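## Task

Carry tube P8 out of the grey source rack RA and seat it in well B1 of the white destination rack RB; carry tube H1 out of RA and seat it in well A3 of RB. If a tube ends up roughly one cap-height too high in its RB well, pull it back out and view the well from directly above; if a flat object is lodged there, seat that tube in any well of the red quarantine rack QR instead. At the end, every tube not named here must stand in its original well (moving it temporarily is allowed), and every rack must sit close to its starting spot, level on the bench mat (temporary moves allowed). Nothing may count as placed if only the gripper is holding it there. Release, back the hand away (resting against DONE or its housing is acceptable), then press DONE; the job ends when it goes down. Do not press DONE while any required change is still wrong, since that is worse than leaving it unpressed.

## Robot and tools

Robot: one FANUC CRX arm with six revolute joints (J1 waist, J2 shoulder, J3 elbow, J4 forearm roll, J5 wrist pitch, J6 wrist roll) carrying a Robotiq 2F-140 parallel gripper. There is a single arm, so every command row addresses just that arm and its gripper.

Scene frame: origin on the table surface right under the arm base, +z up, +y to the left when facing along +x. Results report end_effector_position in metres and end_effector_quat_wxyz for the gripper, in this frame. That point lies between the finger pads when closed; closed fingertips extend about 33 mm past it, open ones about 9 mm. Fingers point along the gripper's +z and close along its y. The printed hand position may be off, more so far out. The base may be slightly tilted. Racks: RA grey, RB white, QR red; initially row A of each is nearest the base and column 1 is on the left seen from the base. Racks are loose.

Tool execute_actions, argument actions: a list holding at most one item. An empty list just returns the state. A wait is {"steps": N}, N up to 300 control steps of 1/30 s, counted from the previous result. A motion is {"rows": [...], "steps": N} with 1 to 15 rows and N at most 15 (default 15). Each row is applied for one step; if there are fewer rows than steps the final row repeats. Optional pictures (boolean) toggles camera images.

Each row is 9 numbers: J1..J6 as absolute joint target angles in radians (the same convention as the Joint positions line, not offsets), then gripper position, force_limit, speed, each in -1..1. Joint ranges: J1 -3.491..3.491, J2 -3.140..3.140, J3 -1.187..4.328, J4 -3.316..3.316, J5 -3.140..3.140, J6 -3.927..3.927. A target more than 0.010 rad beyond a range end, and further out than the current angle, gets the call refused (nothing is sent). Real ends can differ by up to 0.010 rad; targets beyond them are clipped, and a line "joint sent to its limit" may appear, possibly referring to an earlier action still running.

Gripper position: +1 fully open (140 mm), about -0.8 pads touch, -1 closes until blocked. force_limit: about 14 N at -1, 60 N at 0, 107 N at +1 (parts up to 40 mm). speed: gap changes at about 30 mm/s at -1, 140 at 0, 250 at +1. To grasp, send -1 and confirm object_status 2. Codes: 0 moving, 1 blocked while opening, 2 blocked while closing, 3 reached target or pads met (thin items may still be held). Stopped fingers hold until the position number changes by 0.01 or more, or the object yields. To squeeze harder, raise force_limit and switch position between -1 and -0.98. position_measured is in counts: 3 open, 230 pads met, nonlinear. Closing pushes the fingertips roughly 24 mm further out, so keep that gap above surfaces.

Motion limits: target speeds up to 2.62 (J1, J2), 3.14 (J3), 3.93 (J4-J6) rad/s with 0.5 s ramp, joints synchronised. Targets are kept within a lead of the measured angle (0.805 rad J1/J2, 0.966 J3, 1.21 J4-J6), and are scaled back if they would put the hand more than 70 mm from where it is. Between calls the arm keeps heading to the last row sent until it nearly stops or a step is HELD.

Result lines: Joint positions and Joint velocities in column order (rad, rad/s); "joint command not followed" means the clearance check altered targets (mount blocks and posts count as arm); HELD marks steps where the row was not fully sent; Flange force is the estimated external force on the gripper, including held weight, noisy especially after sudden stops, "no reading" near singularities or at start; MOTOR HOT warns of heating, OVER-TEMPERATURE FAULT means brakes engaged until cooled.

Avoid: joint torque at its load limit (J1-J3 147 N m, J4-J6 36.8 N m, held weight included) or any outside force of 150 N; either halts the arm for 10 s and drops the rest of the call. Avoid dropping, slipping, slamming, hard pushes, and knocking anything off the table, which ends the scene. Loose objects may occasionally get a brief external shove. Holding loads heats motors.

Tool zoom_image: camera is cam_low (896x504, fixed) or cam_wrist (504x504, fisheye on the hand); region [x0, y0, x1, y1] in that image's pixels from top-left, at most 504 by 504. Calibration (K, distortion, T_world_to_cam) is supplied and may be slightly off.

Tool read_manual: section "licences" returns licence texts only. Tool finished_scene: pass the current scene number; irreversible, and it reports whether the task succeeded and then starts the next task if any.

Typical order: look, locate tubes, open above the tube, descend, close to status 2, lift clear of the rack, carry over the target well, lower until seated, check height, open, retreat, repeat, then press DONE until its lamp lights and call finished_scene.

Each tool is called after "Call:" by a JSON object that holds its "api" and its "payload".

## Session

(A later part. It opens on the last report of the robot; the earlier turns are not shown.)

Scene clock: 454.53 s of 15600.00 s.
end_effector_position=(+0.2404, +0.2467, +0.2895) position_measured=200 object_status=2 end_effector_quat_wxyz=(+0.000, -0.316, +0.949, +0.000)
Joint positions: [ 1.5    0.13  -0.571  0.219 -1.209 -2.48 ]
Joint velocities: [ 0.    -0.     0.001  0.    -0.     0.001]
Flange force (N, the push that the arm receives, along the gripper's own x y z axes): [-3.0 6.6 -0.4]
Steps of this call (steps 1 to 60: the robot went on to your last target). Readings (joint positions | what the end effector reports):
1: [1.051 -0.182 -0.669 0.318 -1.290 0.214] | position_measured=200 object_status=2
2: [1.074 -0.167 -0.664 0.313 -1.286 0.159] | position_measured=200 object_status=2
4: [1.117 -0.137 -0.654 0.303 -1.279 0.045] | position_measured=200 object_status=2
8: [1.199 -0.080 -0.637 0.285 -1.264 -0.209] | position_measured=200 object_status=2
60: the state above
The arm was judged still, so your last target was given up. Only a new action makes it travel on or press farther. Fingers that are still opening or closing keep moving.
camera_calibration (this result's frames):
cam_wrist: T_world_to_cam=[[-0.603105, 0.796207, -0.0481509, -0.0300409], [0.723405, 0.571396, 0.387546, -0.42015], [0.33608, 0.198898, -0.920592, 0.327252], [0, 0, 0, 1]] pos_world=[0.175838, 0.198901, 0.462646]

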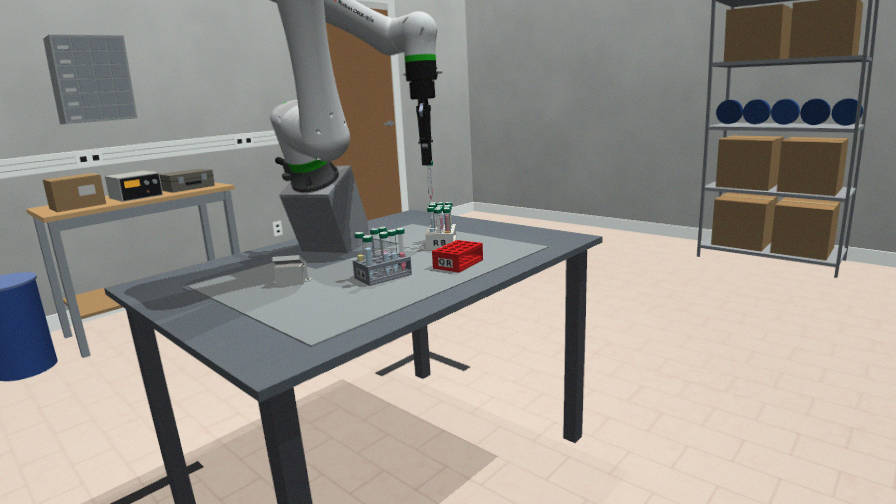

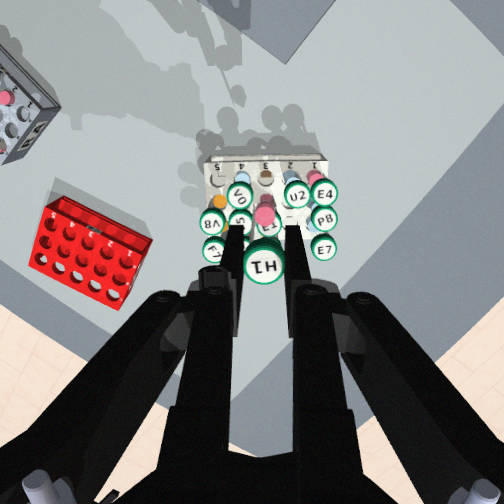

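Call:
{"api": "zoom_image", "payload": {"camera": "cam_wrist", "region": [20,190,160,320]}}

Region (20, 190, 160, 320) of cam_wrist's 504x504 image, scaled by 3.600, with more detail than that image has; it fills the top 468 rows of this view, and the rest is white.

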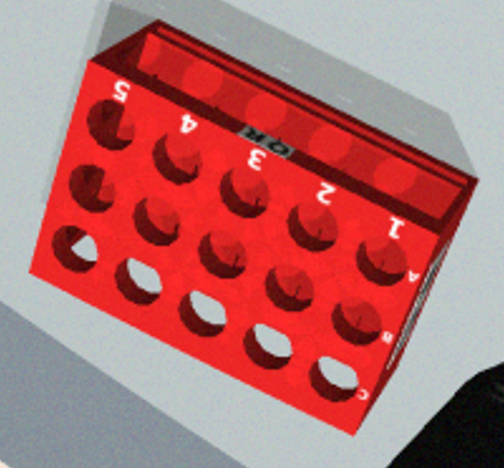

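Call:
{"api": "execute_actions", "payload": {"actions": [{"rows":[[0.936,0.179,-0.384,0.3752,-1.2048,-1.977,-1,-0.5,-0.5]]}], "pictures": false}}

Call:
{"api": "execute_actions", "payload": {"actions": [{"steps":40}]}}

Call:
{"api": "zoom_image", "payload": {"camera": "cam_wrist", "region": [180,120,350,290]}}

Scene clock: 487.53 s of 15600.00 s.
end_effector_position=(+0.3679, +0.2024, +0.2883) position_measured=200 object_status=2 end_effector_quat_wxyz=(-0.001, -0.316, +0.949, +0.007)
Joint positions: [ 1.172  0.158 -0.462  0.31  -1.207 -2.188]
Joint velocities: [-0.809  0.072  0.268  0.222  0.006  0.716]
Flange force (N, the push that the arm receives, along the gripper's own x y z axes): [-7.5 6.3 2.7]
Steps of this call (steps 1 to 90: nothing new was sent; then 29.50 s passed at rest; steps 91 to 105: all 15 steps of this action). Readings (joint positions | what the end effector reports):
91: [1.500 0.130 -0.571 0.219 -1.209 -2.480] | position_measured=200 object_status=2
92: [1.498 0.130 -0.570 0.219 -1.209 -2.478] | position_measured=200 object_status=2
94: [1.478 0.132 -0.563 0.225 -1.209 -2.459] | position_measured=200 object_status=2
98: [1.372 0.141 -0.528 0.255 -1.208 -2.365] | position_measured=200 object_status=2
105: the state above

Scene clock: 488.87 s of 15600.00 s.
end_effector_position=(+0.4554, +0.1342, +0.2795) position_measured=200 object_status=2 end_effector_quat_wxyz=(-0.000, -0.314, +0.949, -0.000)
Joint positions: [ 0.936  0.179 -0.384  0.375 -1.205 -1.977]
Joint velocities: [ 0. -0.  0.  0.  0.  0.]
Flange force (N, the push that the arm receives, along the gripper's own x y z axes): [-7.4 3.5 -0.2]
Steps of this call (steps 1 to 30: the robot went on to your last target; steps 31 to 40: nothing new was sent). Readings (joint positions | what the end effector reports):
1: [1.145 0.161 -0.453 0.317 -1.206 -2.163] | position_measured=200 object_status=2
2: [1.118 0.163 -0.444 0.325 -1.206 -2.139] | position_measured=200 object_status=2
4: [1.065 0.168 -0.427 0.339 -1.206 -2.092] | position_measured=200 object_status=2
8: [0.969 0.176 -0.395 0.366 -1.205 -2.007] | position_measured=200 object_status=2
40: the state above
The arm was judged still, so your last target was given up. Only a new action makes it travel on or press farther. Fingers that are still opening or closing keep moving.
camera_calibration (this result's frames):
cam_wrist: T_world_to_cam=[[-0.600454, 0.79818, -0.0486256, 0.187398], [0.725372, 0.569259, 0.387014, -0.507931], [0.336587, 0.197112, -0.920791, 0.268185], [0, 0, 0, 1]] pos_world=[0.390695, 0.0867039, 0.45263]

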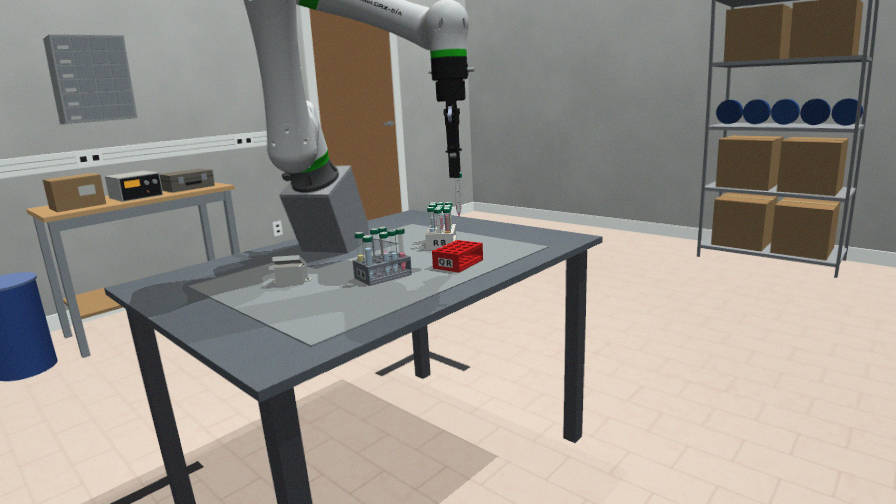

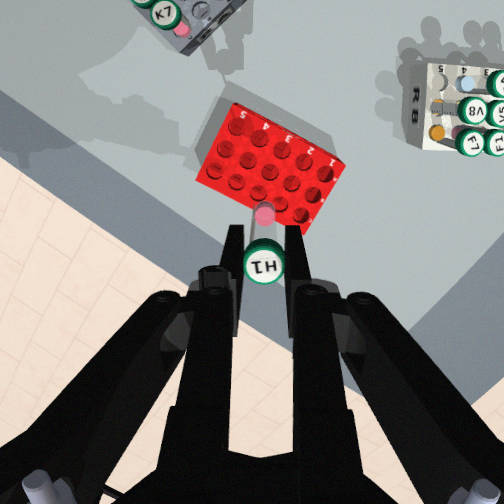

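Region (180, 120, 350, 290) of cam_wrist's 504x504 image, scaled by 2.965, with more detail than that image has.

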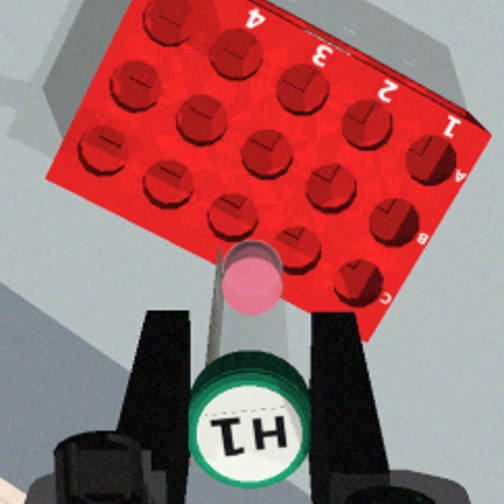

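Call:
{"api": "execute_actions", "payload": {"actions": [{"rows":[[0.8863,0.2395,-0.5119,0.4239,-1.0161,-2.02,-1,-0.5,-0.5]]}]}}

Call:
{"api": "zoom_image", "payload": {"camera": "cam_wrist", "region": [200,140,330,270]}}

Call:
{"api": "zoom_image", "payload": {"camera": "cam_low", "region": [420,190,500,280]}}

Scene clock: 505.17 s of 15600.00 s.
end_effector_position=(+0.4453, +0.1318, +0.2043) position_measured=200 object_status=2 end_effector_quat_wxyz=(-0.000, -0.313, +0.950, -0.000)
Joint positions: [ 0.886  0.239 -0.512  0.424 -1.016 -2.02 ]
Joint velocities: [-0.001  0.    -0.002 -0.001  0.001  0.   ]
Flange force (N, the push that the arm receives, along the gripper's own x y z axes): [-5.8 4.2 1.4]
Steps of this call (steps 1 to 90: nothing new was sent; then 12.80 s passed at rest; steps 91 to 105: all 15 steps of this action). Readings (joint positions | what the end effector reports):
91: [0.936 0.179 -0.384 0.375 -1.205 -1.977] | position_measured=200 object_status=2
92: [0.935 0.180 -0.386 0.376 -1.202 -1.977] | position_measured=200 object_status=2
94: [0.927 0.190 -0.407 0.384 -1.170 -1.985] | position_measured=200 object_status=2
98: [0.894 0.230 -0.491 0.416 -1.048 -2.013] | position_measured=200 object_status=2
105: the state above
camera_calibration (this result's frames):
cam_wrist: T_world_to_cam=[[-0.598958, 0.799306, -0.0485789, 0.178765], [0.72647, 0.567896, 0.386957, -0.470434], [0.336885, 0.19648, -0.920817, 0.202866], [0, 0, 0, 1]] pos_world=[0.380486, 0.0844109, 0.377524]

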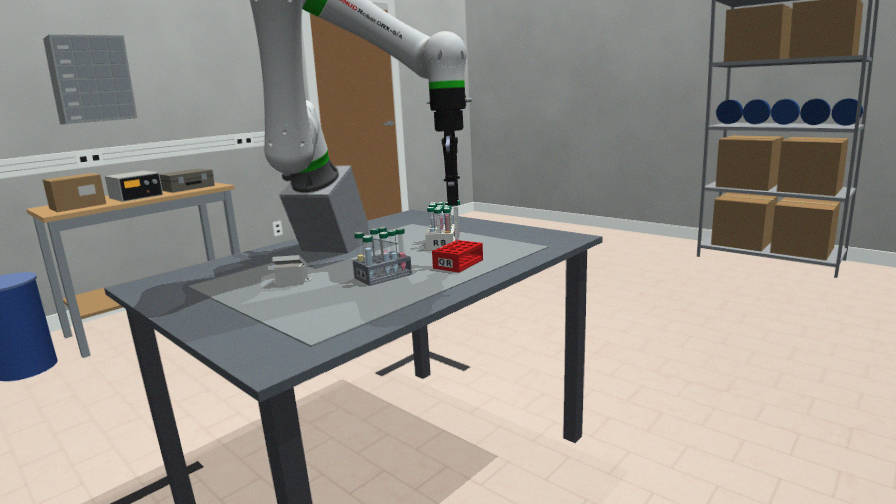

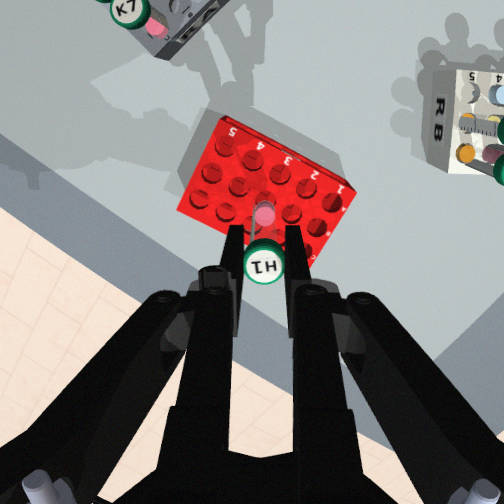

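Region (200, 140, 330, 270) of cam_wrist's 504x504 image, scaled by 3.877, with more detail than that image has.

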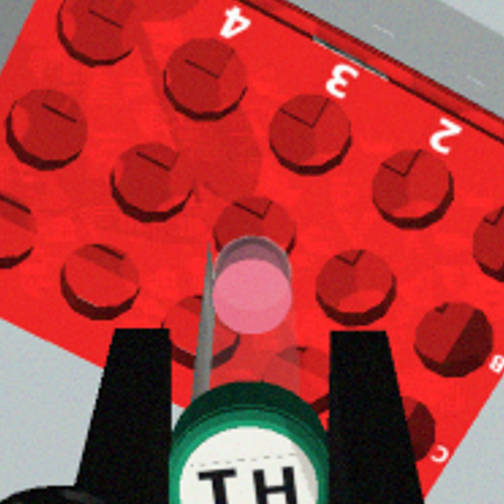

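Region (420, 190, 500, 280) of cam_low's 896x504 image, scaled by 5.600, with more detail than that image has.

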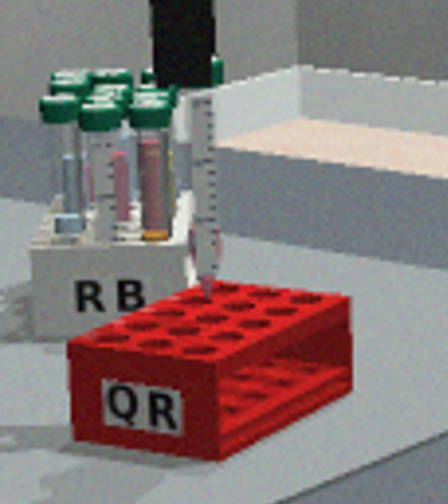

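Call:
{"api": "execute_actions", "payload": {"actions": [{"rows":[[0.874,0.257,-0.528,0.437,-0.982,-2.03,-1,-0.5,-0.5],[0.874,0.257,-0.528,0.437,-0.982,-2.03,-1,-0.5,-0.5],[0.874,0.257,-0.528,0.437,-0.982,-2.03,-1,-0.5,-0.5],[0.874,0.257,-0.528,0.437,-0.982,-2.03,-1,-0.5,-0.5],[0.874,0.257,-0.528,0.437,-0.982,-2.03,-1,-0.5,-0.5],[0.874,0.257,-0.528,0.437,-0.982,-2.03,-1,-0.5,-0.5],[0.8622,0.2755,-0.543,0.451,-0.9473,-2.04,-1,-0.5,-0.5]]}]}}

Scene clock: 520.00 s of 15600.00 s.
end_effector_position=(+0.4455, +0.1316, +0.1778) position_measured=200 object_status=2 end_effector_quat_wxyz=(+0.001, -0.311, +0.950, -0.000)
Joint positions: [ 0.862  0.275 -0.543  0.451 -0.948 -2.04 ]
Joint velocities: [ 0.     0.002 -0.003  0.001  0.005 -0.001]
Flange force (N, the push that the arm receives, along the gripper's own x y z axes): [-8.5 2.1 1.0]
Steps of this call (steps 1 to 15: the robot went on to your last target; steps 16 to 90: nothing new was sent; then 11.33 s passed at rest; steps 91 to 105: all 15 steps of this action). Readings (joint positions | what the end effector reports):
91: [0.886 0.240 -0.512 0.424 -1.016 -2.020] | position_measured=200 object_status=2
92: [0.885 0.241 -0.513 0.425 -1.012 -2.021] | position_measured=200 object_status=2
94: [0.878 0.252 -0.523 0.432 -0.992 -2.027] | position_measured=200 object_status=2
98: [0.873 0.259 -0.529 0.438 -0.979 -2.031] | position_measured=200 object_status=2
105: the state above
camera_calibration (this result's frames):
cam_wrist: T_world_to_cam=[[-0.59597, 0.801496, -0.0492266, 0.176245], [0.728046, 0.565183, 0.387965, -0.460685], [0.338775, 0.195377, -0.920358, 0.177663], [0, 0, 0, 1]] pos_world=[0.380249, 0.0843999, 0.350919]

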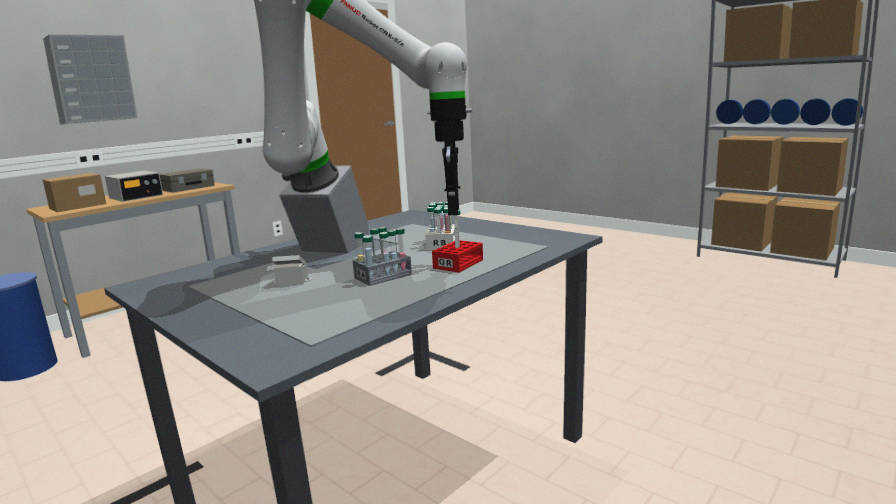

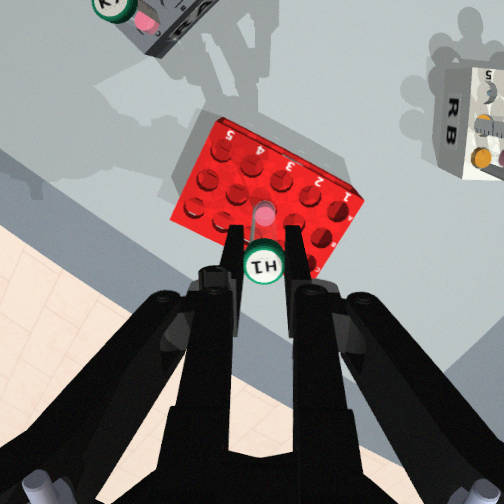

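Call:
{"api": "execute_actions", "payload": {"actions": [{"rows":[[0.8363,0.3185,-0.5688,0.4813,-0.8785,-2.059,-1,-0.5,-0.5]]}], "pictures": false}}

Call:
{"api": "execute_actions", "payload": {"actions": [{"rows":[[0.8363,0.3185,-0.5688,0.4813,-0.8785,-2.059,-0.3,-0.5,0]],"steps":10}], "pictures": false}}

Call:
{"api": "execute_actions", "payload": {"actions": [{"rows":[[0.8863,0.2395,-0.5119,0.4239,-1.0161,-2.02,-0.3,-0.5,0]]}]}}

Call:
{"api": "execute_actions", "payload": {"actions": [{"rows":[[0.2,-0.3,-0.65,0.4,-1.15,0.9,-1,-0.5,0]]}], "pictures": false}}

Call:
{"api": "execute_actions", "payload": {"actions": [{"steps":60}]}}

Scene clock: 538.13 s of 15600.00 s.
end_effector_position=(+0.4454, +0.1319, +0.1504) position_measured=200 object_status=2 end_effector_quat_wxyz=(+0.000, -0.311, +0.950, +0.000)
Joint positions: [ 0.836  0.318 -0.569  0.481 -0.879 -2.059]
Joint velocities: [-0.001  0.    -0.     0.    -0.    -0.001]
Flange force (N, the push that the arm receives, along the gripper's own x y z axes): [-7.0 3.7 2.6]
Steps of this call (steps 1 to 15: the robot went on to your last target; steps 16 to 90: nothing new was sent; then 14.63 s passed at rest; steps 91 to 105: all 15 steps of this action). Readings (joint positions | what the end effector reports):
91: [0.862 0.276 -0.543 0.451 -0.947 -2.040] | position_measured=200 object_status=2
92: [0.861 0.278 -0.544 0.453 -0.944 -2.041] | position_measured=200 object_status=2
94: [0.850 0.296 -0.555 0.466 -0.914 -2.049] | position_measured=200 object_status=2
98: [0.837 0.318 -0.568 0.481 -0.879 -2.059] | position_measured=200 object_status=2
105: the state above

Scene clock: 538.47 s of 15600.00 s.
end_effector_position=(+0.4454, +0.1319, +0.1504) position_measured=167 object_status=0 end_effector_quat_wxyz=(+0.000, -0.311, +0.950, +0.000)
Joint positions: [ 0.836  0.318 -0.569  0.481 -0.878 -2.059]
Joint velocities: [ 0.002  0.    -0.    -0.001  0.     0.001]
Flange force (N, the push that the arm receives, along the gripper's own x y z axes): [-6.7 3.8 1.8]
Steps of this call (steps 1 to 10: all 10 steps of this action). Readings (joint positions | what the end effector reports):
1: [0.836 0.318 -0.569 0.481 -0.879 -2.059] | position_measured=200 object_status=0
2: [0.836 0.318 -0.569 0.481 -0.879 -2.059] | position_measured=200 object_status=0
4: [0.836 0.318 -0.569 0.481 -0.878 -2.059] | position_measured=183 object_status=0
8: [0.836 0.318 -0.569 0.481 -0.878 -2.059] | position_measured=167 object_status=0
10: the state above

Scene clock: 538.97 s of 15600.00 s.
end_effector_position=(+0.4452, +0.1317, +0.2042) position_measured=167 object_status=3 end_effector_quat_wxyz=(-0.000, -0.313, +0.950, -0.000)
Joint positions: [ 0.886  0.24  -0.512  0.424 -1.016 -2.02 ]
Joint velocities: [ 0.001  0.002  0.001 -0.001 -0.001 -0.   ]
Flange force (N, the push that the arm receives, along the gripper's own x y z axes): [-9.1 2.3 -1.0]
Steps of this call (steps 1 to 15: all 15 steps of this action). Readings (joint positions | what the end effector reports):
1: [0.836 0.318 -0.569 0.481 -0.878 -2.059] | position_measured=167 object_status=0
2: [0.837 0.317 -0.568 0.481 -0.881 -2.058] | position_measured=167 object_status=0
4: [0.848 0.298 -0.555 0.467 -0.913 -2.049] | position_measured=167 object_status=3
8: [0.883 0.244 -0.515 0.428 -1.007 -2.023] | position_measured=167 object_status=3
15: the state above
camera_calibration (this result's frames):
cam_wrist: T_world_to_cam=[[-0.598934, 0.799325, -0.0485558, 0.178734], [0.726585, 0.567921, 0.386704, -0.470268], [0.336678, 0.19633, -0.920925, 0.202914], [0, 0, 0, 1]] pos_world=[0.380423, 0.0843699, 0.377402]

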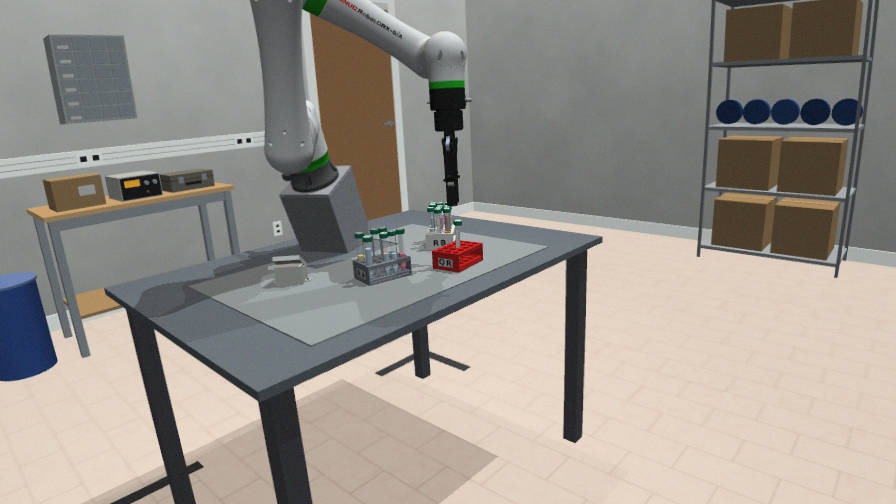

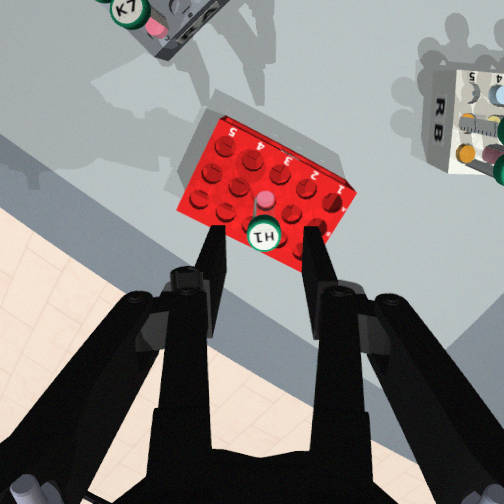

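Scene clock: 539.47 s of 15600.00 s.
end_effector_position=(+0.4556, -0.0067, +0.2171) position_measured=232 object_status=0 end_effector_quat_wxyz=(-0.004, -0.415, +0.910, +0.011)
Joint positions: [ 0.636  0.042 -0.564  0.415 -1.065 -1.512]
Joint velocities: [-0.592 -0.465 -0.117 -0.021 -0.114  1.481]
Flange force (N, the push that the arm receives, along the gripper's own x y z axes): [-7.0 0.2 0.2]
Steps of this call (steps 1 to 15: all 15 steps of this action). Readings (joint positions | what the end effector reports):
1: [0.886 0.239 -0.512 0.424 -1.016 -2.020] | position_measured=167 object_status=0
2: [0.885 0.238 -0.512 0.424 -1.016 -2.016] | position_measured=169 object_status=0
4: [0.867 0.224 -0.518 0.423 -1.020 -1.985] | position_measured=184 object_status=0
8: [0.782 0.157 -0.535 0.420 -1.036 -1.832] | position_measured=215 object_status=0
15: the state above

Scene clock: 541.47 s of 15600.00 s.
end_effector_position=(+0.3777, -0.2253, +0.2419) position_measured=232 object_status=3 end_effector_quat_wxyz=(-0.001, +0.982, -0.188, -0.008)
Joint positions: [ 0.2  -0.3  -0.65  0.4  -1.15  0.9 ]
Joint velocities: [-0.  0. -0.  0. -0. -0.]
Flange force (N, the push that the arm receives, along the gripper's own x y z axes): [4.0 -4.2 0.5]
Steps of this call (steps 1 to 60: the robot went on to your last target). Readings (joint positions | what the end effector reports):
1: [0.616 0.027 -0.568 0.414 -1.069 -1.461] | position_measured=232 object_status=3
2: [0.596 0.011 -0.572 0.414 -1.073 -1.408] | position_measured=232 object_status=3
4: [0.558 -0.019 -0.579 0.412 -1.080 -1.298] | position_measured=232 object_status=3
8: [0.484 -0.077 -0.594 0.410 -1.095 -1.053] | position_measured=232 object_status=3
60: the state above
The arm was judged still, so your last target was given up. Only a new action makes it travel on or press farther. Fingers that are still opening or closing keep moving.
camera_calibration (this result's frames):
cam_wrist: T_world_to_cam=[[-0.363343, -0.93046, -0.047192, -0.0535012], [-0.859487, 0.315219, 0.402391, 0.305313], [-0.359533, 0.186767, -0.914251, 0.58964], [0, 0, 0, 1]] pos_world=[0.454968, -0.256147, 0.413699]

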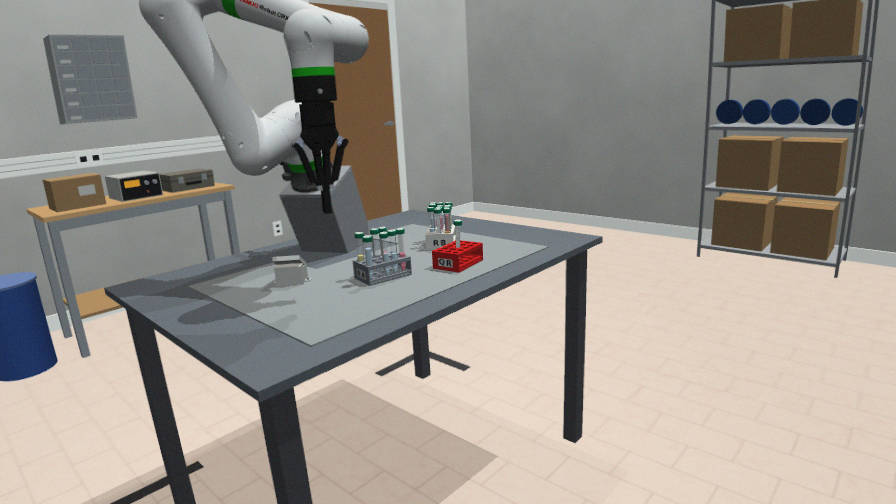

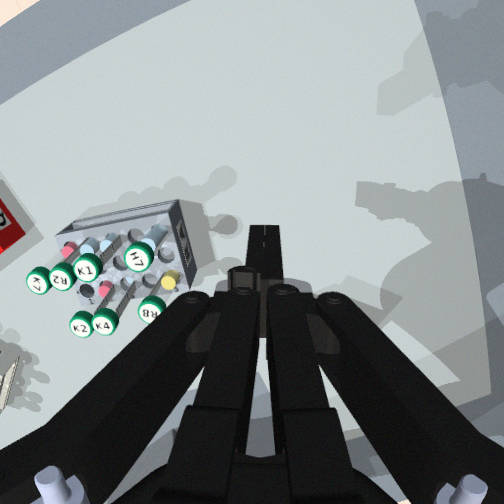

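Call:
{"api": "execute_actions", "payload": {"actions": [{"rows":[[-0.2,-0.45,-0.75,0.4,-1.1,2.6,1,-0.5,0]]}], "pictures": false}}

Call:
{"api": "execute_actions", "payload": {"actions": [{"steps":40}]}}

Scene clock: 563.93 s of 15600.00 s.
end_effector_position=(+0.3182, -0.2925, +0.2295) position_measured=131 object_status=0 end_effector_quat_wxyz=(+0.007, +0.996, +0.087, -0.020)
Joint positions: [-0.008 -0.378 -0.702  0.4   -1.124  1.654]
Joint velocities: [-0.555 -0.208 -0.139 -0.     0.069  2.676]
Flange force (N, the push that the arm receives, along the gripper's own x y z axes): [5.9 -0.9 -0.9]
Steps of this call (steps 1 to 90: nothing new was sent; then 18.97 s passed at rest; steps 91 to 105: all 15 steps of this action). Readings (joint positions | what the end effector reports):
91: [0.200 -0.300 -0.650 0.400 -1.150 0.900] | position_measured=232 object_status=0
92: [0.199 -0.300 -0.650 0.400 -1.150 0.904] | position_measured=232 object_status=0
94: [0.189 -0.304 -0.653 0.400 -1.149 0.935] | position_measured=214 object_status=0
98: [0.134 -0.325 -0.667 0.400 -1.142 1.102] | position_measured=184 object_status=0
105: the state above

Scene clock: 565.27 s of 15600.00 s.
end_effector_position=(+0.2532, -0.3413, +0.2234) position_measured=3 object_status=3 end_effector_quat_wxyz=(+0.005, +0.892, +0.451, -0.038)
Joint positions: [-0.2  -0.45 -0.75  0.4  -1.1   2.6 ]
Joint velocities: [ 0.001  0.001 -0.     0.    -0.001  0.001]
Flange force (N, the push that the arm receives, along the gripper's own x y z axes): [5.4 5.3 -0.2]
Steps of this call (steps 1 to 30: the robot went on to your last target; steps 31 to 40: nothing new was sent). Readings (joint positions | what the end effector reports):
1: [-0.027 -0.385 -0.707 0.400 -1.122 1.745] | position_measured=123 object_status=0
2: [-0.046 -0.392 -0.711 0.400 -1.119 1.838] | position_measured=116 object_status=0
4: [-0.084 -0.406 -0.721 0.400 -1.115 2.024] | position_measured=101 object_status=0
8: [-0.149 -0.431 -0.737 0.400 -1.106 2.346] | position_measured=70 object_status=0
40: the state above
The arm was judged still, so your last target was given up. Only a new action makes it travel on or press farther. Fingers that are still opening or closing keep moving.
camera_calibration (this result's frames):
cam_wrist: T_world_to_cam=[[0.803574, -0.590539, -0.074375, -0.38098], [-0.50051, -0.738058, 0.452504, -0.219238], [-0.322114, -0.326395, -0.888656, 0.359295], [0, 0, 0, 1]] pos_world=[0.312149, -0.269522, 0.39016]

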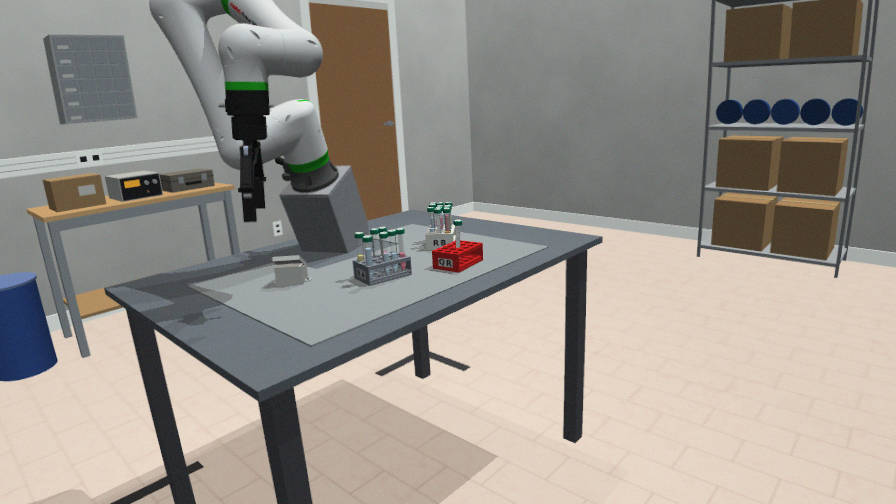

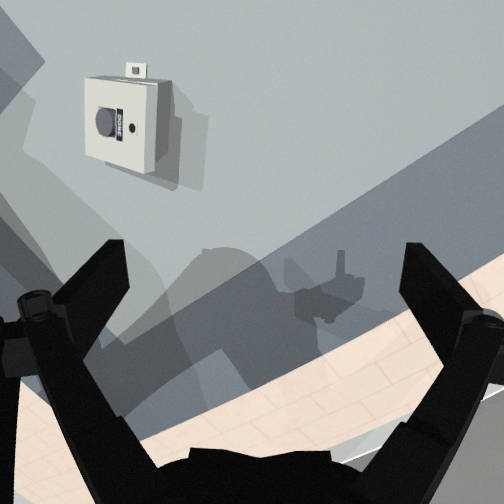

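Call:
{"api": "execute_actions", "payload": {"actions": [{"rows":[[-0.41,-0.3,-0.73,0,-1.14,1.15,-1,0,0.5]]}], "pictures": false}}

Call:
{"api": "execute_actions", "payload": {"actions": [{"steps":25}], "pictures": false}}

Call:
{"api": "execute_actions", "payload": {"actions": [{"rows":[[-0.4367,-0.2173,-0.7441,0,-1.044,1.15,-1,0,0.5]]}]}}

Scene clock: 588.97 s of 15600.00 s.
end_effector_position=(+0.2040, -0.2833, +0.1808) position_measured=143 object_status=0 end_effector_quat_wxyz=(-0.086, +0.993, -0.023, -0.075)
Joint positions: [-0.319 -0.365 -0.739  0.174 -1.123  1.824]
Joint velocities: [-0.363  0.259  0.035 -0.685 -0.068 -2.669]
Flange force (N, the push that the arm receives, along the gripper's own x y z axes): [4.3 -1.9 0.2]
Steps of this call (steps 1 to 90: nothing new was sent; then 20.20 s passed at rest; steps 91 to 105: all 15 steps of this action). Readings (joint positions | what the end effector reports):
91: [-0.200 -0.450 -0.750 0.400 -1.100 2.600] | position_measured=3 object_status=0
92: [-0.201 -0.450 -0.750 0.399 -1.100 2.597] | position_measured=6 object_status=0
94: [-0.206 -0.446 -0.750 0.389 -1.101 2.565] | position_measured=27 object_status=0
98: [-0.235 -0.425 -0.747 0.334 -1.107 2.398] | position_measured=69 object_status=0
105: the state above

Scene clock: 589.80 s of 15600.00 s.
end_effector_position=(+0.1789, -0.2327, +0.1606) position_measured=233 object_status=3 end_effector_quat_wxyz=(-0.123, +0.885, -0.423, -0.148)
Joint positions: [-0.41 -0.3  -0.73  0.   -1.14  1.15]
Joint velocities: [ 0.     0.002 -0.001 -0.    -0.    -0.001]
Flange force (N, the push that the arm receives, along the gripper's own x y z axes): [6.1 -5.8 1.8]
Steps of this call (steps 1 to 25: the robot went on to your last target). Readings (joint positions | what the end effector reports):
1: [-0.331 -0.356 -0.738 0.150 -1.125 1.734] | position_measured=153 object_status=0
2: [-0.343 -0.348 -0.736 0.127 -1.127 1.645] | position_measured=164 object_status=0
4: [-0.365 -0.332 -0.734 0.086 -1.131 1.482] | position_measured=185 object_status=0
8: [-0.397 -0.310 -0.731 0.026 -1.137 1.250] | position_measured=227 object_status=0
25: the state above

Scene clock: 590.30 s of 15600.00 s.
end_effector_position=(+0.1793, -0.2333, +0.1298) position_measured=233 object_status=3 end_effector_quat_wxyz=(-0.121, +0.880, -0.435, -0.150)
Joint positions: [-0.437 -0.217 -0.744 -0.    -1.044  1.15 ]
Joint velocities: [ 0.001  0.002  0.     0.001  0.    -0.   ]
Flange force (N, the push that the arm receives, along the gripper's own x y z axes): [5.7 -5.4 2.1]
Steps of this call (steps 1 to 15: all 15 steps of this action). Readings (joint positions | what the end effector reports):
1: [-0.410 -0.300 -0.730 0.000 -1.140 1.150] | position_measured=233 object_status=3
2: [-0.411 -0.298 -0.730 0.000 -1.138 1.150] | position_measured=233 object_status=3
4: [-0.417 -0.277 -0.734 0.000 -1.113 1.150] | position_measured=233 object_status=3
8: [-0.436 -0.221 -0.744 -0.000 -1.048 1.150] | position_measured=233 object_status=3
15: the state above
camera_calibration (this result's frames):
cam_wrist: T_world_to_cam=[[-0.804988, -0.579204, -0.128519, 0.0333107], [-0.488928, 0.524929, 0.696706, 0.126684], [-0.336071, 0.623676, -0.70575, 0.487976], [0, 0, 0, 1]] pos_world=[0.252749, -0.351545, 0.260409]

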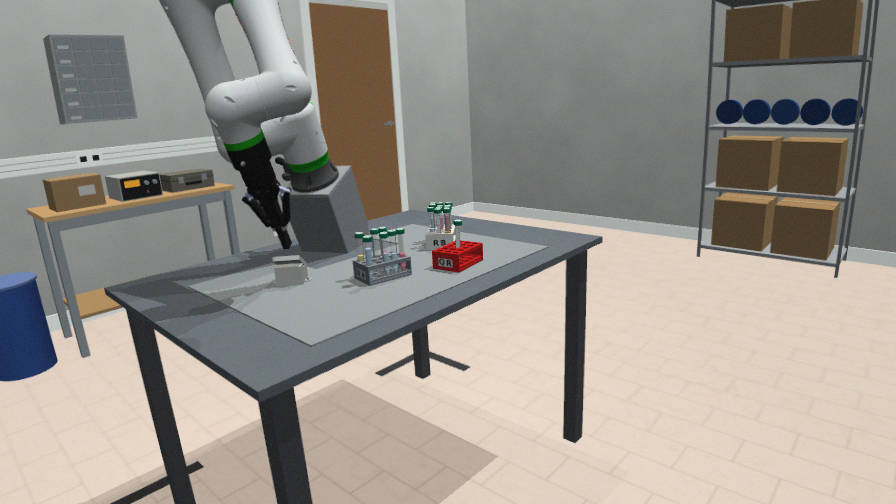

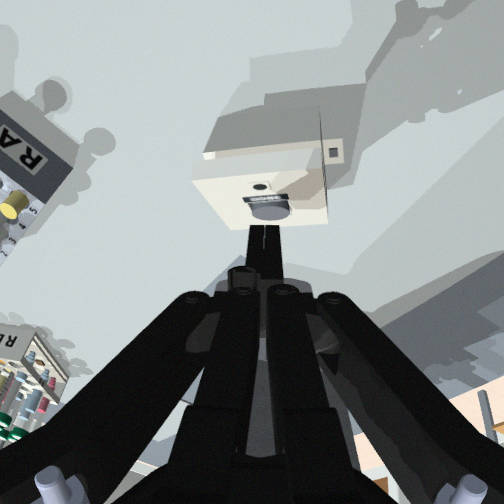

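Call:
{"api": "execute_actions", "payload": {"actions": [{"rows":[[-0.4482,-0.175,-0.7488,0,-0.997,1.15,-1,0,0.5]],"steps":15}]}}

Scene clock: 632.03 s of 15600.00 s.
end_effector_position=(+0.1796, -0.2335, +0.1147) position_measured=233 object_status=3 end_effector_quat_wxyz=(-0.120, +0.877, -0.440, -0.151)
Joint positions: [-0.448 -0.175 -0.749  0.    -0.997  1.15 ]
Joint velocities: [ 0.001  0.001  0.    -0.     0.     0.   ]
Flange force (N, the push that the arm receives, along the gripper's own x y z axes): [5.6 -4.7 3.5]
Steps of this call (steps 1 to 15: the robot went on to your last target; steps 16 to 90: nothing new was sent; then 38.23 s passed at rest; steps 91 to 105: all 15 steps of this action). Readings (joint positions | what the end effector reports):
91: [-0.437 -0.217 -0.744 0.000 -1.044 1.150] | position_measured=233 object_status=3
92: [-0.437 -0.215 -0.744 0.000 -1.041 1.150] | position_measured=233 object_status=3
94: [-0.443 -0.196 -0.747 0.000 -1.020 1.150] | position_measured=233 object_status=3
98: [-0.448 -0.176 -0.749 0.000 -0.998 1.150] | position_measured=233 object_status=3
105: the state above
camera_calibration (this result's frames):
cam_wrist: T_world_to_cam=[[-0.811555, -0.570924, -0.124196, 0.0341623], [-0.480576, 0.531367, 0.697636, 0.137326], [-0.332304, 0.625855, -0.705606, 0.477368], [0, 0, 0, 1]] pos_world=[0.252351, -0.35223, 0.245273]

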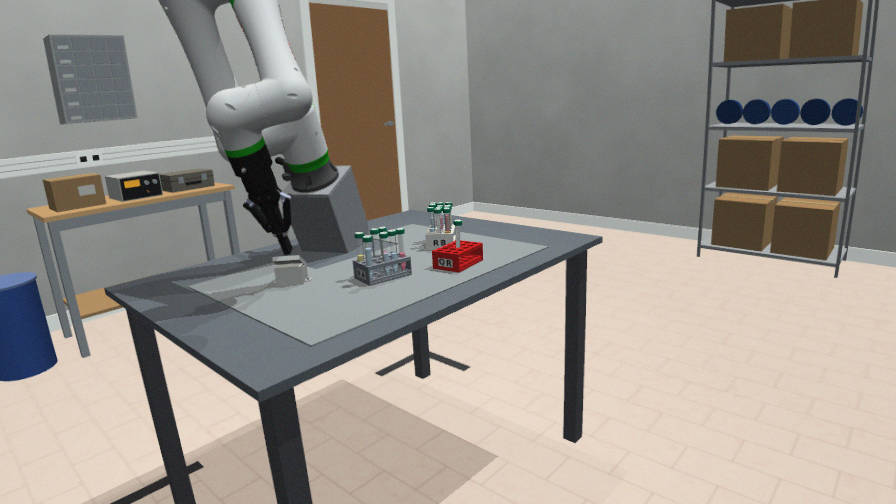

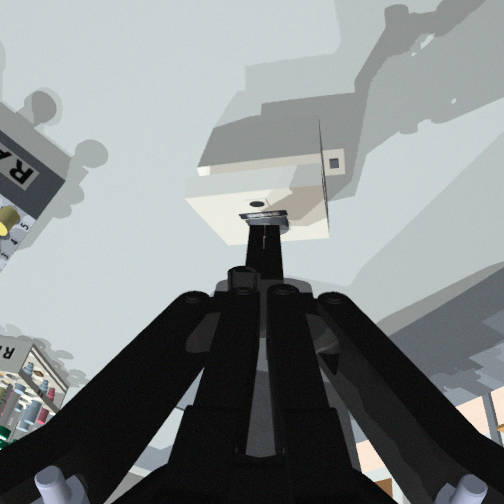

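Call:
{"api": "execute_actions", "payload": {"actions": [{"rows":[[-0.452,-0.161,-0.7503,0,-0.9815,1.15,-1,0,0.5],[-0.452,-0.161,-0.7503,0,-0.9815,1.15,-1,0,0.5],[-0.452,-0.161,-0.7503,0,-0.9815,1.15,-1,0,0.5],[-0.4558,-0.147,-0.7519,0,-0.966,1.15,-1,0,0.5]],"steps":15}]}}

Call:
{"api": "execute_actions", "payload": {"actions": [{"rows":[[-0.4597,-0.1329,-0.7534,0,-0.9503,1.15,-1,0,0.5]],"steps":12}]}}

Scene clock: 641.47 s of 15600.00 s.
end_effector_position=(+0.1794, -0.2334, +0.1048) position_measured=233 object_status=3 end_effector_quat_wxyz=(-0.119, +0.875, -0.443, -0.151)
Joint positions: [-0.456 -0.147 -0.752 -0.    -0.966  1.15 ]
Joint velocities: [0.001 0.001 0.    0.    0.001 0.   ]
Flange force (N, the push that the arm receives, along the gripper's own x y z axes): [5.4 -4.4 4.1]
Steps of this call (steps 1 to 15: the robot went on to your last target; steps 16 to 90: nothing new was sent; then 5.93 s passed at rest; steps 91 to 105: all 15 steps of this action). Readings (joint positions | what the end effector reports):
91: [-0.448 -0.175 -0.749 -0.000 -0.997 1.150] | position_measured=233 object_status=3
92: [-0.449 -0.173 -0.749 -0.000 -0.994 1.150] | position_measured=233 object_status=3
94: [-0.451 -0.164 -0.750 -0.000 -0.985 1.150] | position_measured=233 object_status=3
98: [-0.455 -0.148 -0.752 -0.000 -0.968 1.150] | position_measured=233 object_status=3
105: the state above
camera_calibration (this result's frames):
cam_wrist: T_world_to_cam=[[-0.815909, -0.565292, -0.121398, 0.0346565], [-0.474931, 0.535521, 0.698325, 0.144016], [-0.329746, 0.627426, -0.705411, 0.470102], [0, 0, 0, 1]] pos_world=[0.251689, -0.352487, 0.235252]

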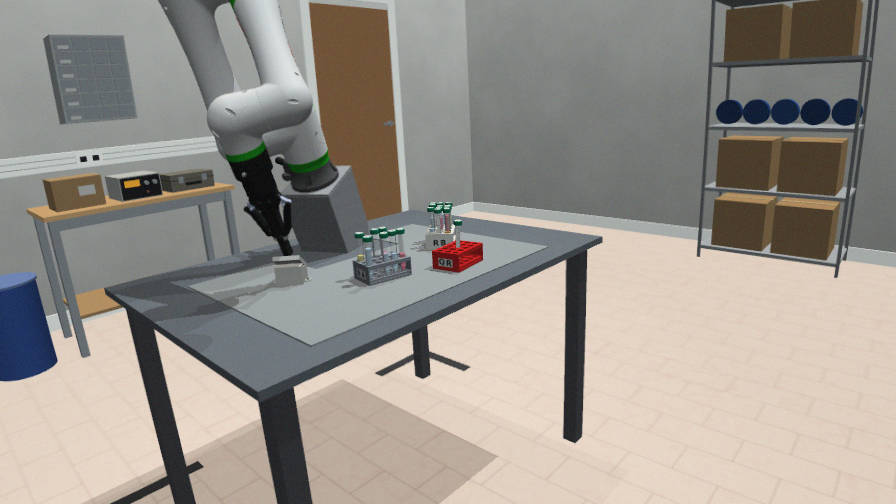

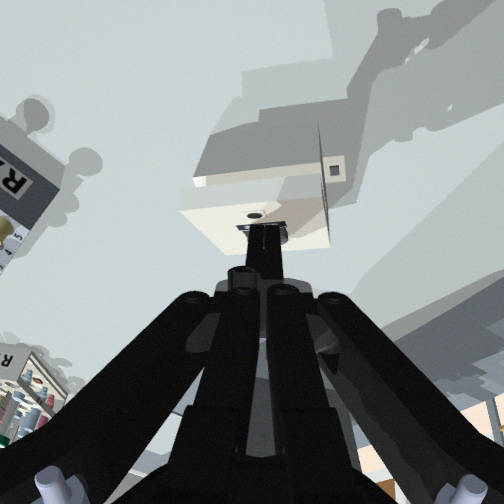

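Scene clock: 651.63 s of 15600.00 s.
end_effector_position=(+0.1770, -0.2319, +0.1018) position_measured=233 object_status=3 end_effector_quat_wxyz=(-0.119, +0.874, -0.444, -0.155)
Joint positions: [-0.459 -0.136 -0.753 -0.001 -0.962  1.15 ]
Joint velocities: [-0.002 -0.002  0.    -0.001  0.    -0.   ]
Flange force (N, the push that the arm receives, along the gripper's own x y z axes): [-10.1 -10.7 -14.3]
FORCE FAULT: contact force on the arm reached its limit, and the arm stopped for 10 seconds. The contact can be on any part of the arm, not only on its tool. The arm's remaining commands of this call were not run. The arm holds still and accepts commands again. Move the arm away from the contact; if what it grips holds it there, let go first. Pushing or pulling that hard again can fault the arm again.
The stop began at step 5 of this call (marked STOPPED below). From that step on the arm followed nothing that you had sent. 8 steps, steps kept back included, did not run and will not run. Nothing is kept back now, and the robot has no last target.
Steps of this call (steps 1 to 4: the first 4 steps of this action; steps 5 to 305: the stop). Readings (joint positions | what the end effector reports):
1: [-0.456 -0.147 -0.752 -0.000 -0.966 1.150] | position_measured=233 object_status=3
2: [-0.456 -0.145 -0.752 -0.000 -0.963 1.150] | position_measured=233 object_status=3
4: [-0.459 -0.136 -0.753 -0.000 -0.956 1.150] | position_measured=233 object_status=3
5: [-0.459 -0.136 -0.753 -0.001 -0.960 1.150] | position_measured=233 object_status=3 STOPPED
8: [-0.459 -0.136 -0.753 -0.001 -0.962 1.150] | position_measured=233 object_status=3
305: the state above
camera_calibration (this result's frames):
cam_wrist: T_world_to_cam=[[-0.817717, -0.563468, -0.117657, 0.0335115], [-0.46894, 0.533567, 0.703847, 0.142057], [-0.333817, 0.630722, -0.70054, 0.467247], [0, 0, 0, 1]] pos_world=[0.249994, -0.351617, 0.231282]

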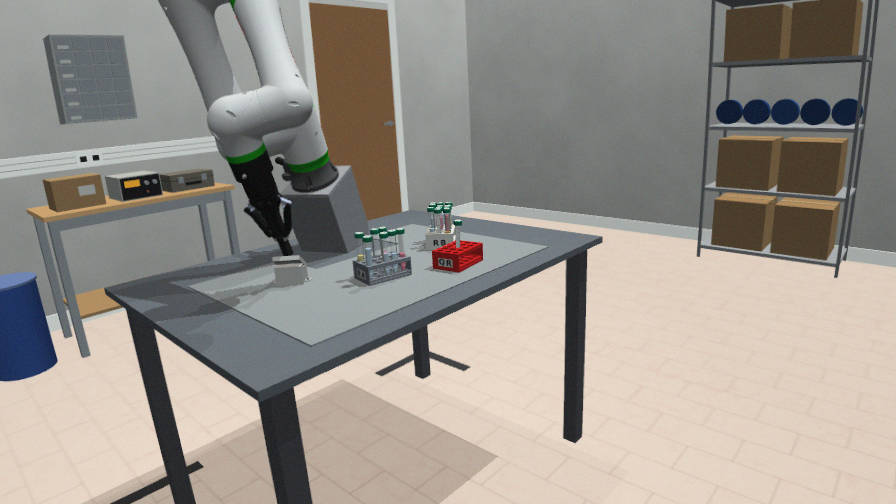

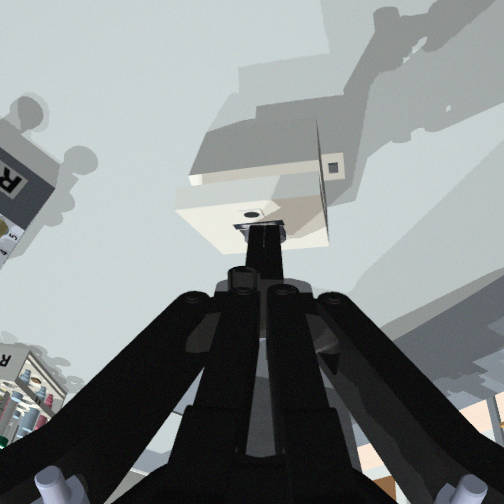

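Call:
{"api": "execute_actions", "payload": {"actions": [{"rows":[[-0.4367,-0.2173,-0.7441,0,-1.044,1.15,-1,0,0.5]],"steps":15}]}}

Call:
{"api": "zoom_image", "payload": {"camera": "cam_wrist", "region": [170,130,370,280]}}

Call:
{"api": "zoom_image", "payload": {"camera": "cam_low", "region": [230,200,350,300]}}

Scene clock: 663.70 s of 15600.00 s.
end_effector_position=(+0.1793, -0.2333, +0.1298) position_measured=233 object_status=3 end_effector_quat_wxyz=(-0.121, +0.880, -0.435, -0.150)
Joint positions: [-0.437 -0.217 -0.744 -0.    -1.044  1.15 ]
Joint velocities: [-0.     0.002  0.001  0.001  0.     0.001]
Flange force (N, the push that the arm receives, along the gripper's own x y z axes): [7.8 -4.9 3.4]
Steps of this call (steps 1 to 90: nothing new was sent; then 8.57 s passed at rest; steps 91 to 105: all 15 steps of this action). Readings (joint positions | what the end effector reports):
91: [-0.459 -0.136 -0.753 -0.001 -0.962 1.150] | position_measured=233 object_status=3
92: [-0.458 -0.139 -0.753 -0.001 -0.963 1.150] | position_measured=233 object_status=3
94: [-0.453 -0.159 -0.751 -0.001 -0.985 1.150] | position_measured=233 object_status=3
98: [-0.438 -0.214 -0.744 -0.000 -1.041 1.150] | position_measured=233 object_status=3
105: the state above
camera_calibration (this result's frames):
cam_wrist: T_world_to_cam=[[-0.804983, -0.579226, -0.128451, 0.0332645], [-0.488883, 0.524916, 0.696747, 0.12667], [-0.336148, 0.623667, -0.705722, 0.487955], [0, 0, 0, 1]] pos_world=[0.25273, -0.351545, 0.260377]

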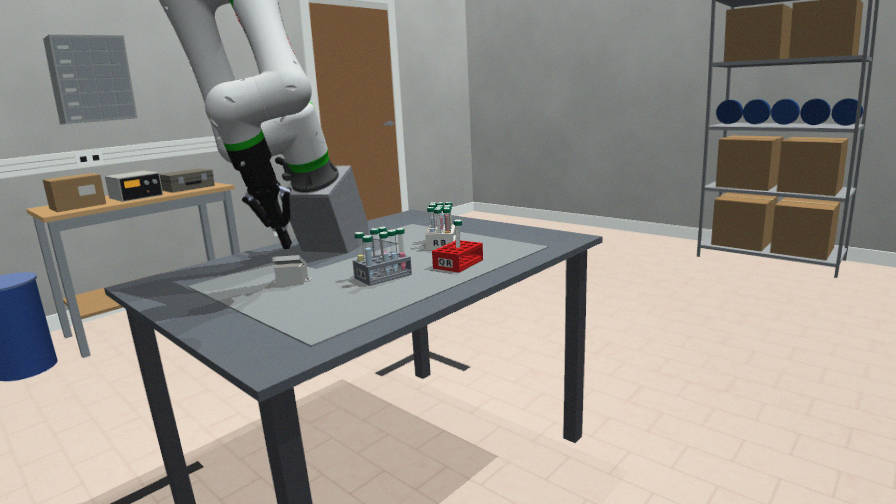

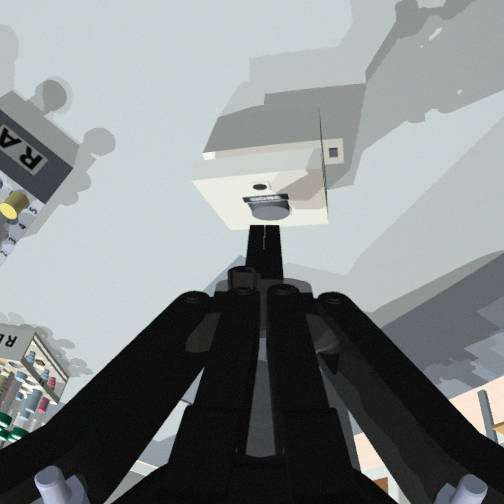

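Region (170, 130, 370, 280) of cam_wrist's 504x504 image, scaled by 2.520, with more detail than that image has; it fills the top 378 rows of this view, and the rest is white.

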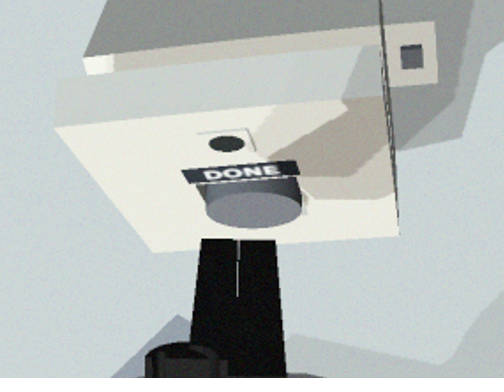

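Region (230, 200, 350, 300) of cam_low's 896x504 image, scaled by 4.200, with more detail than that image has.

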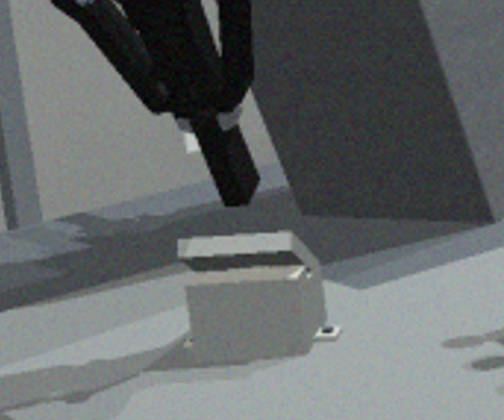

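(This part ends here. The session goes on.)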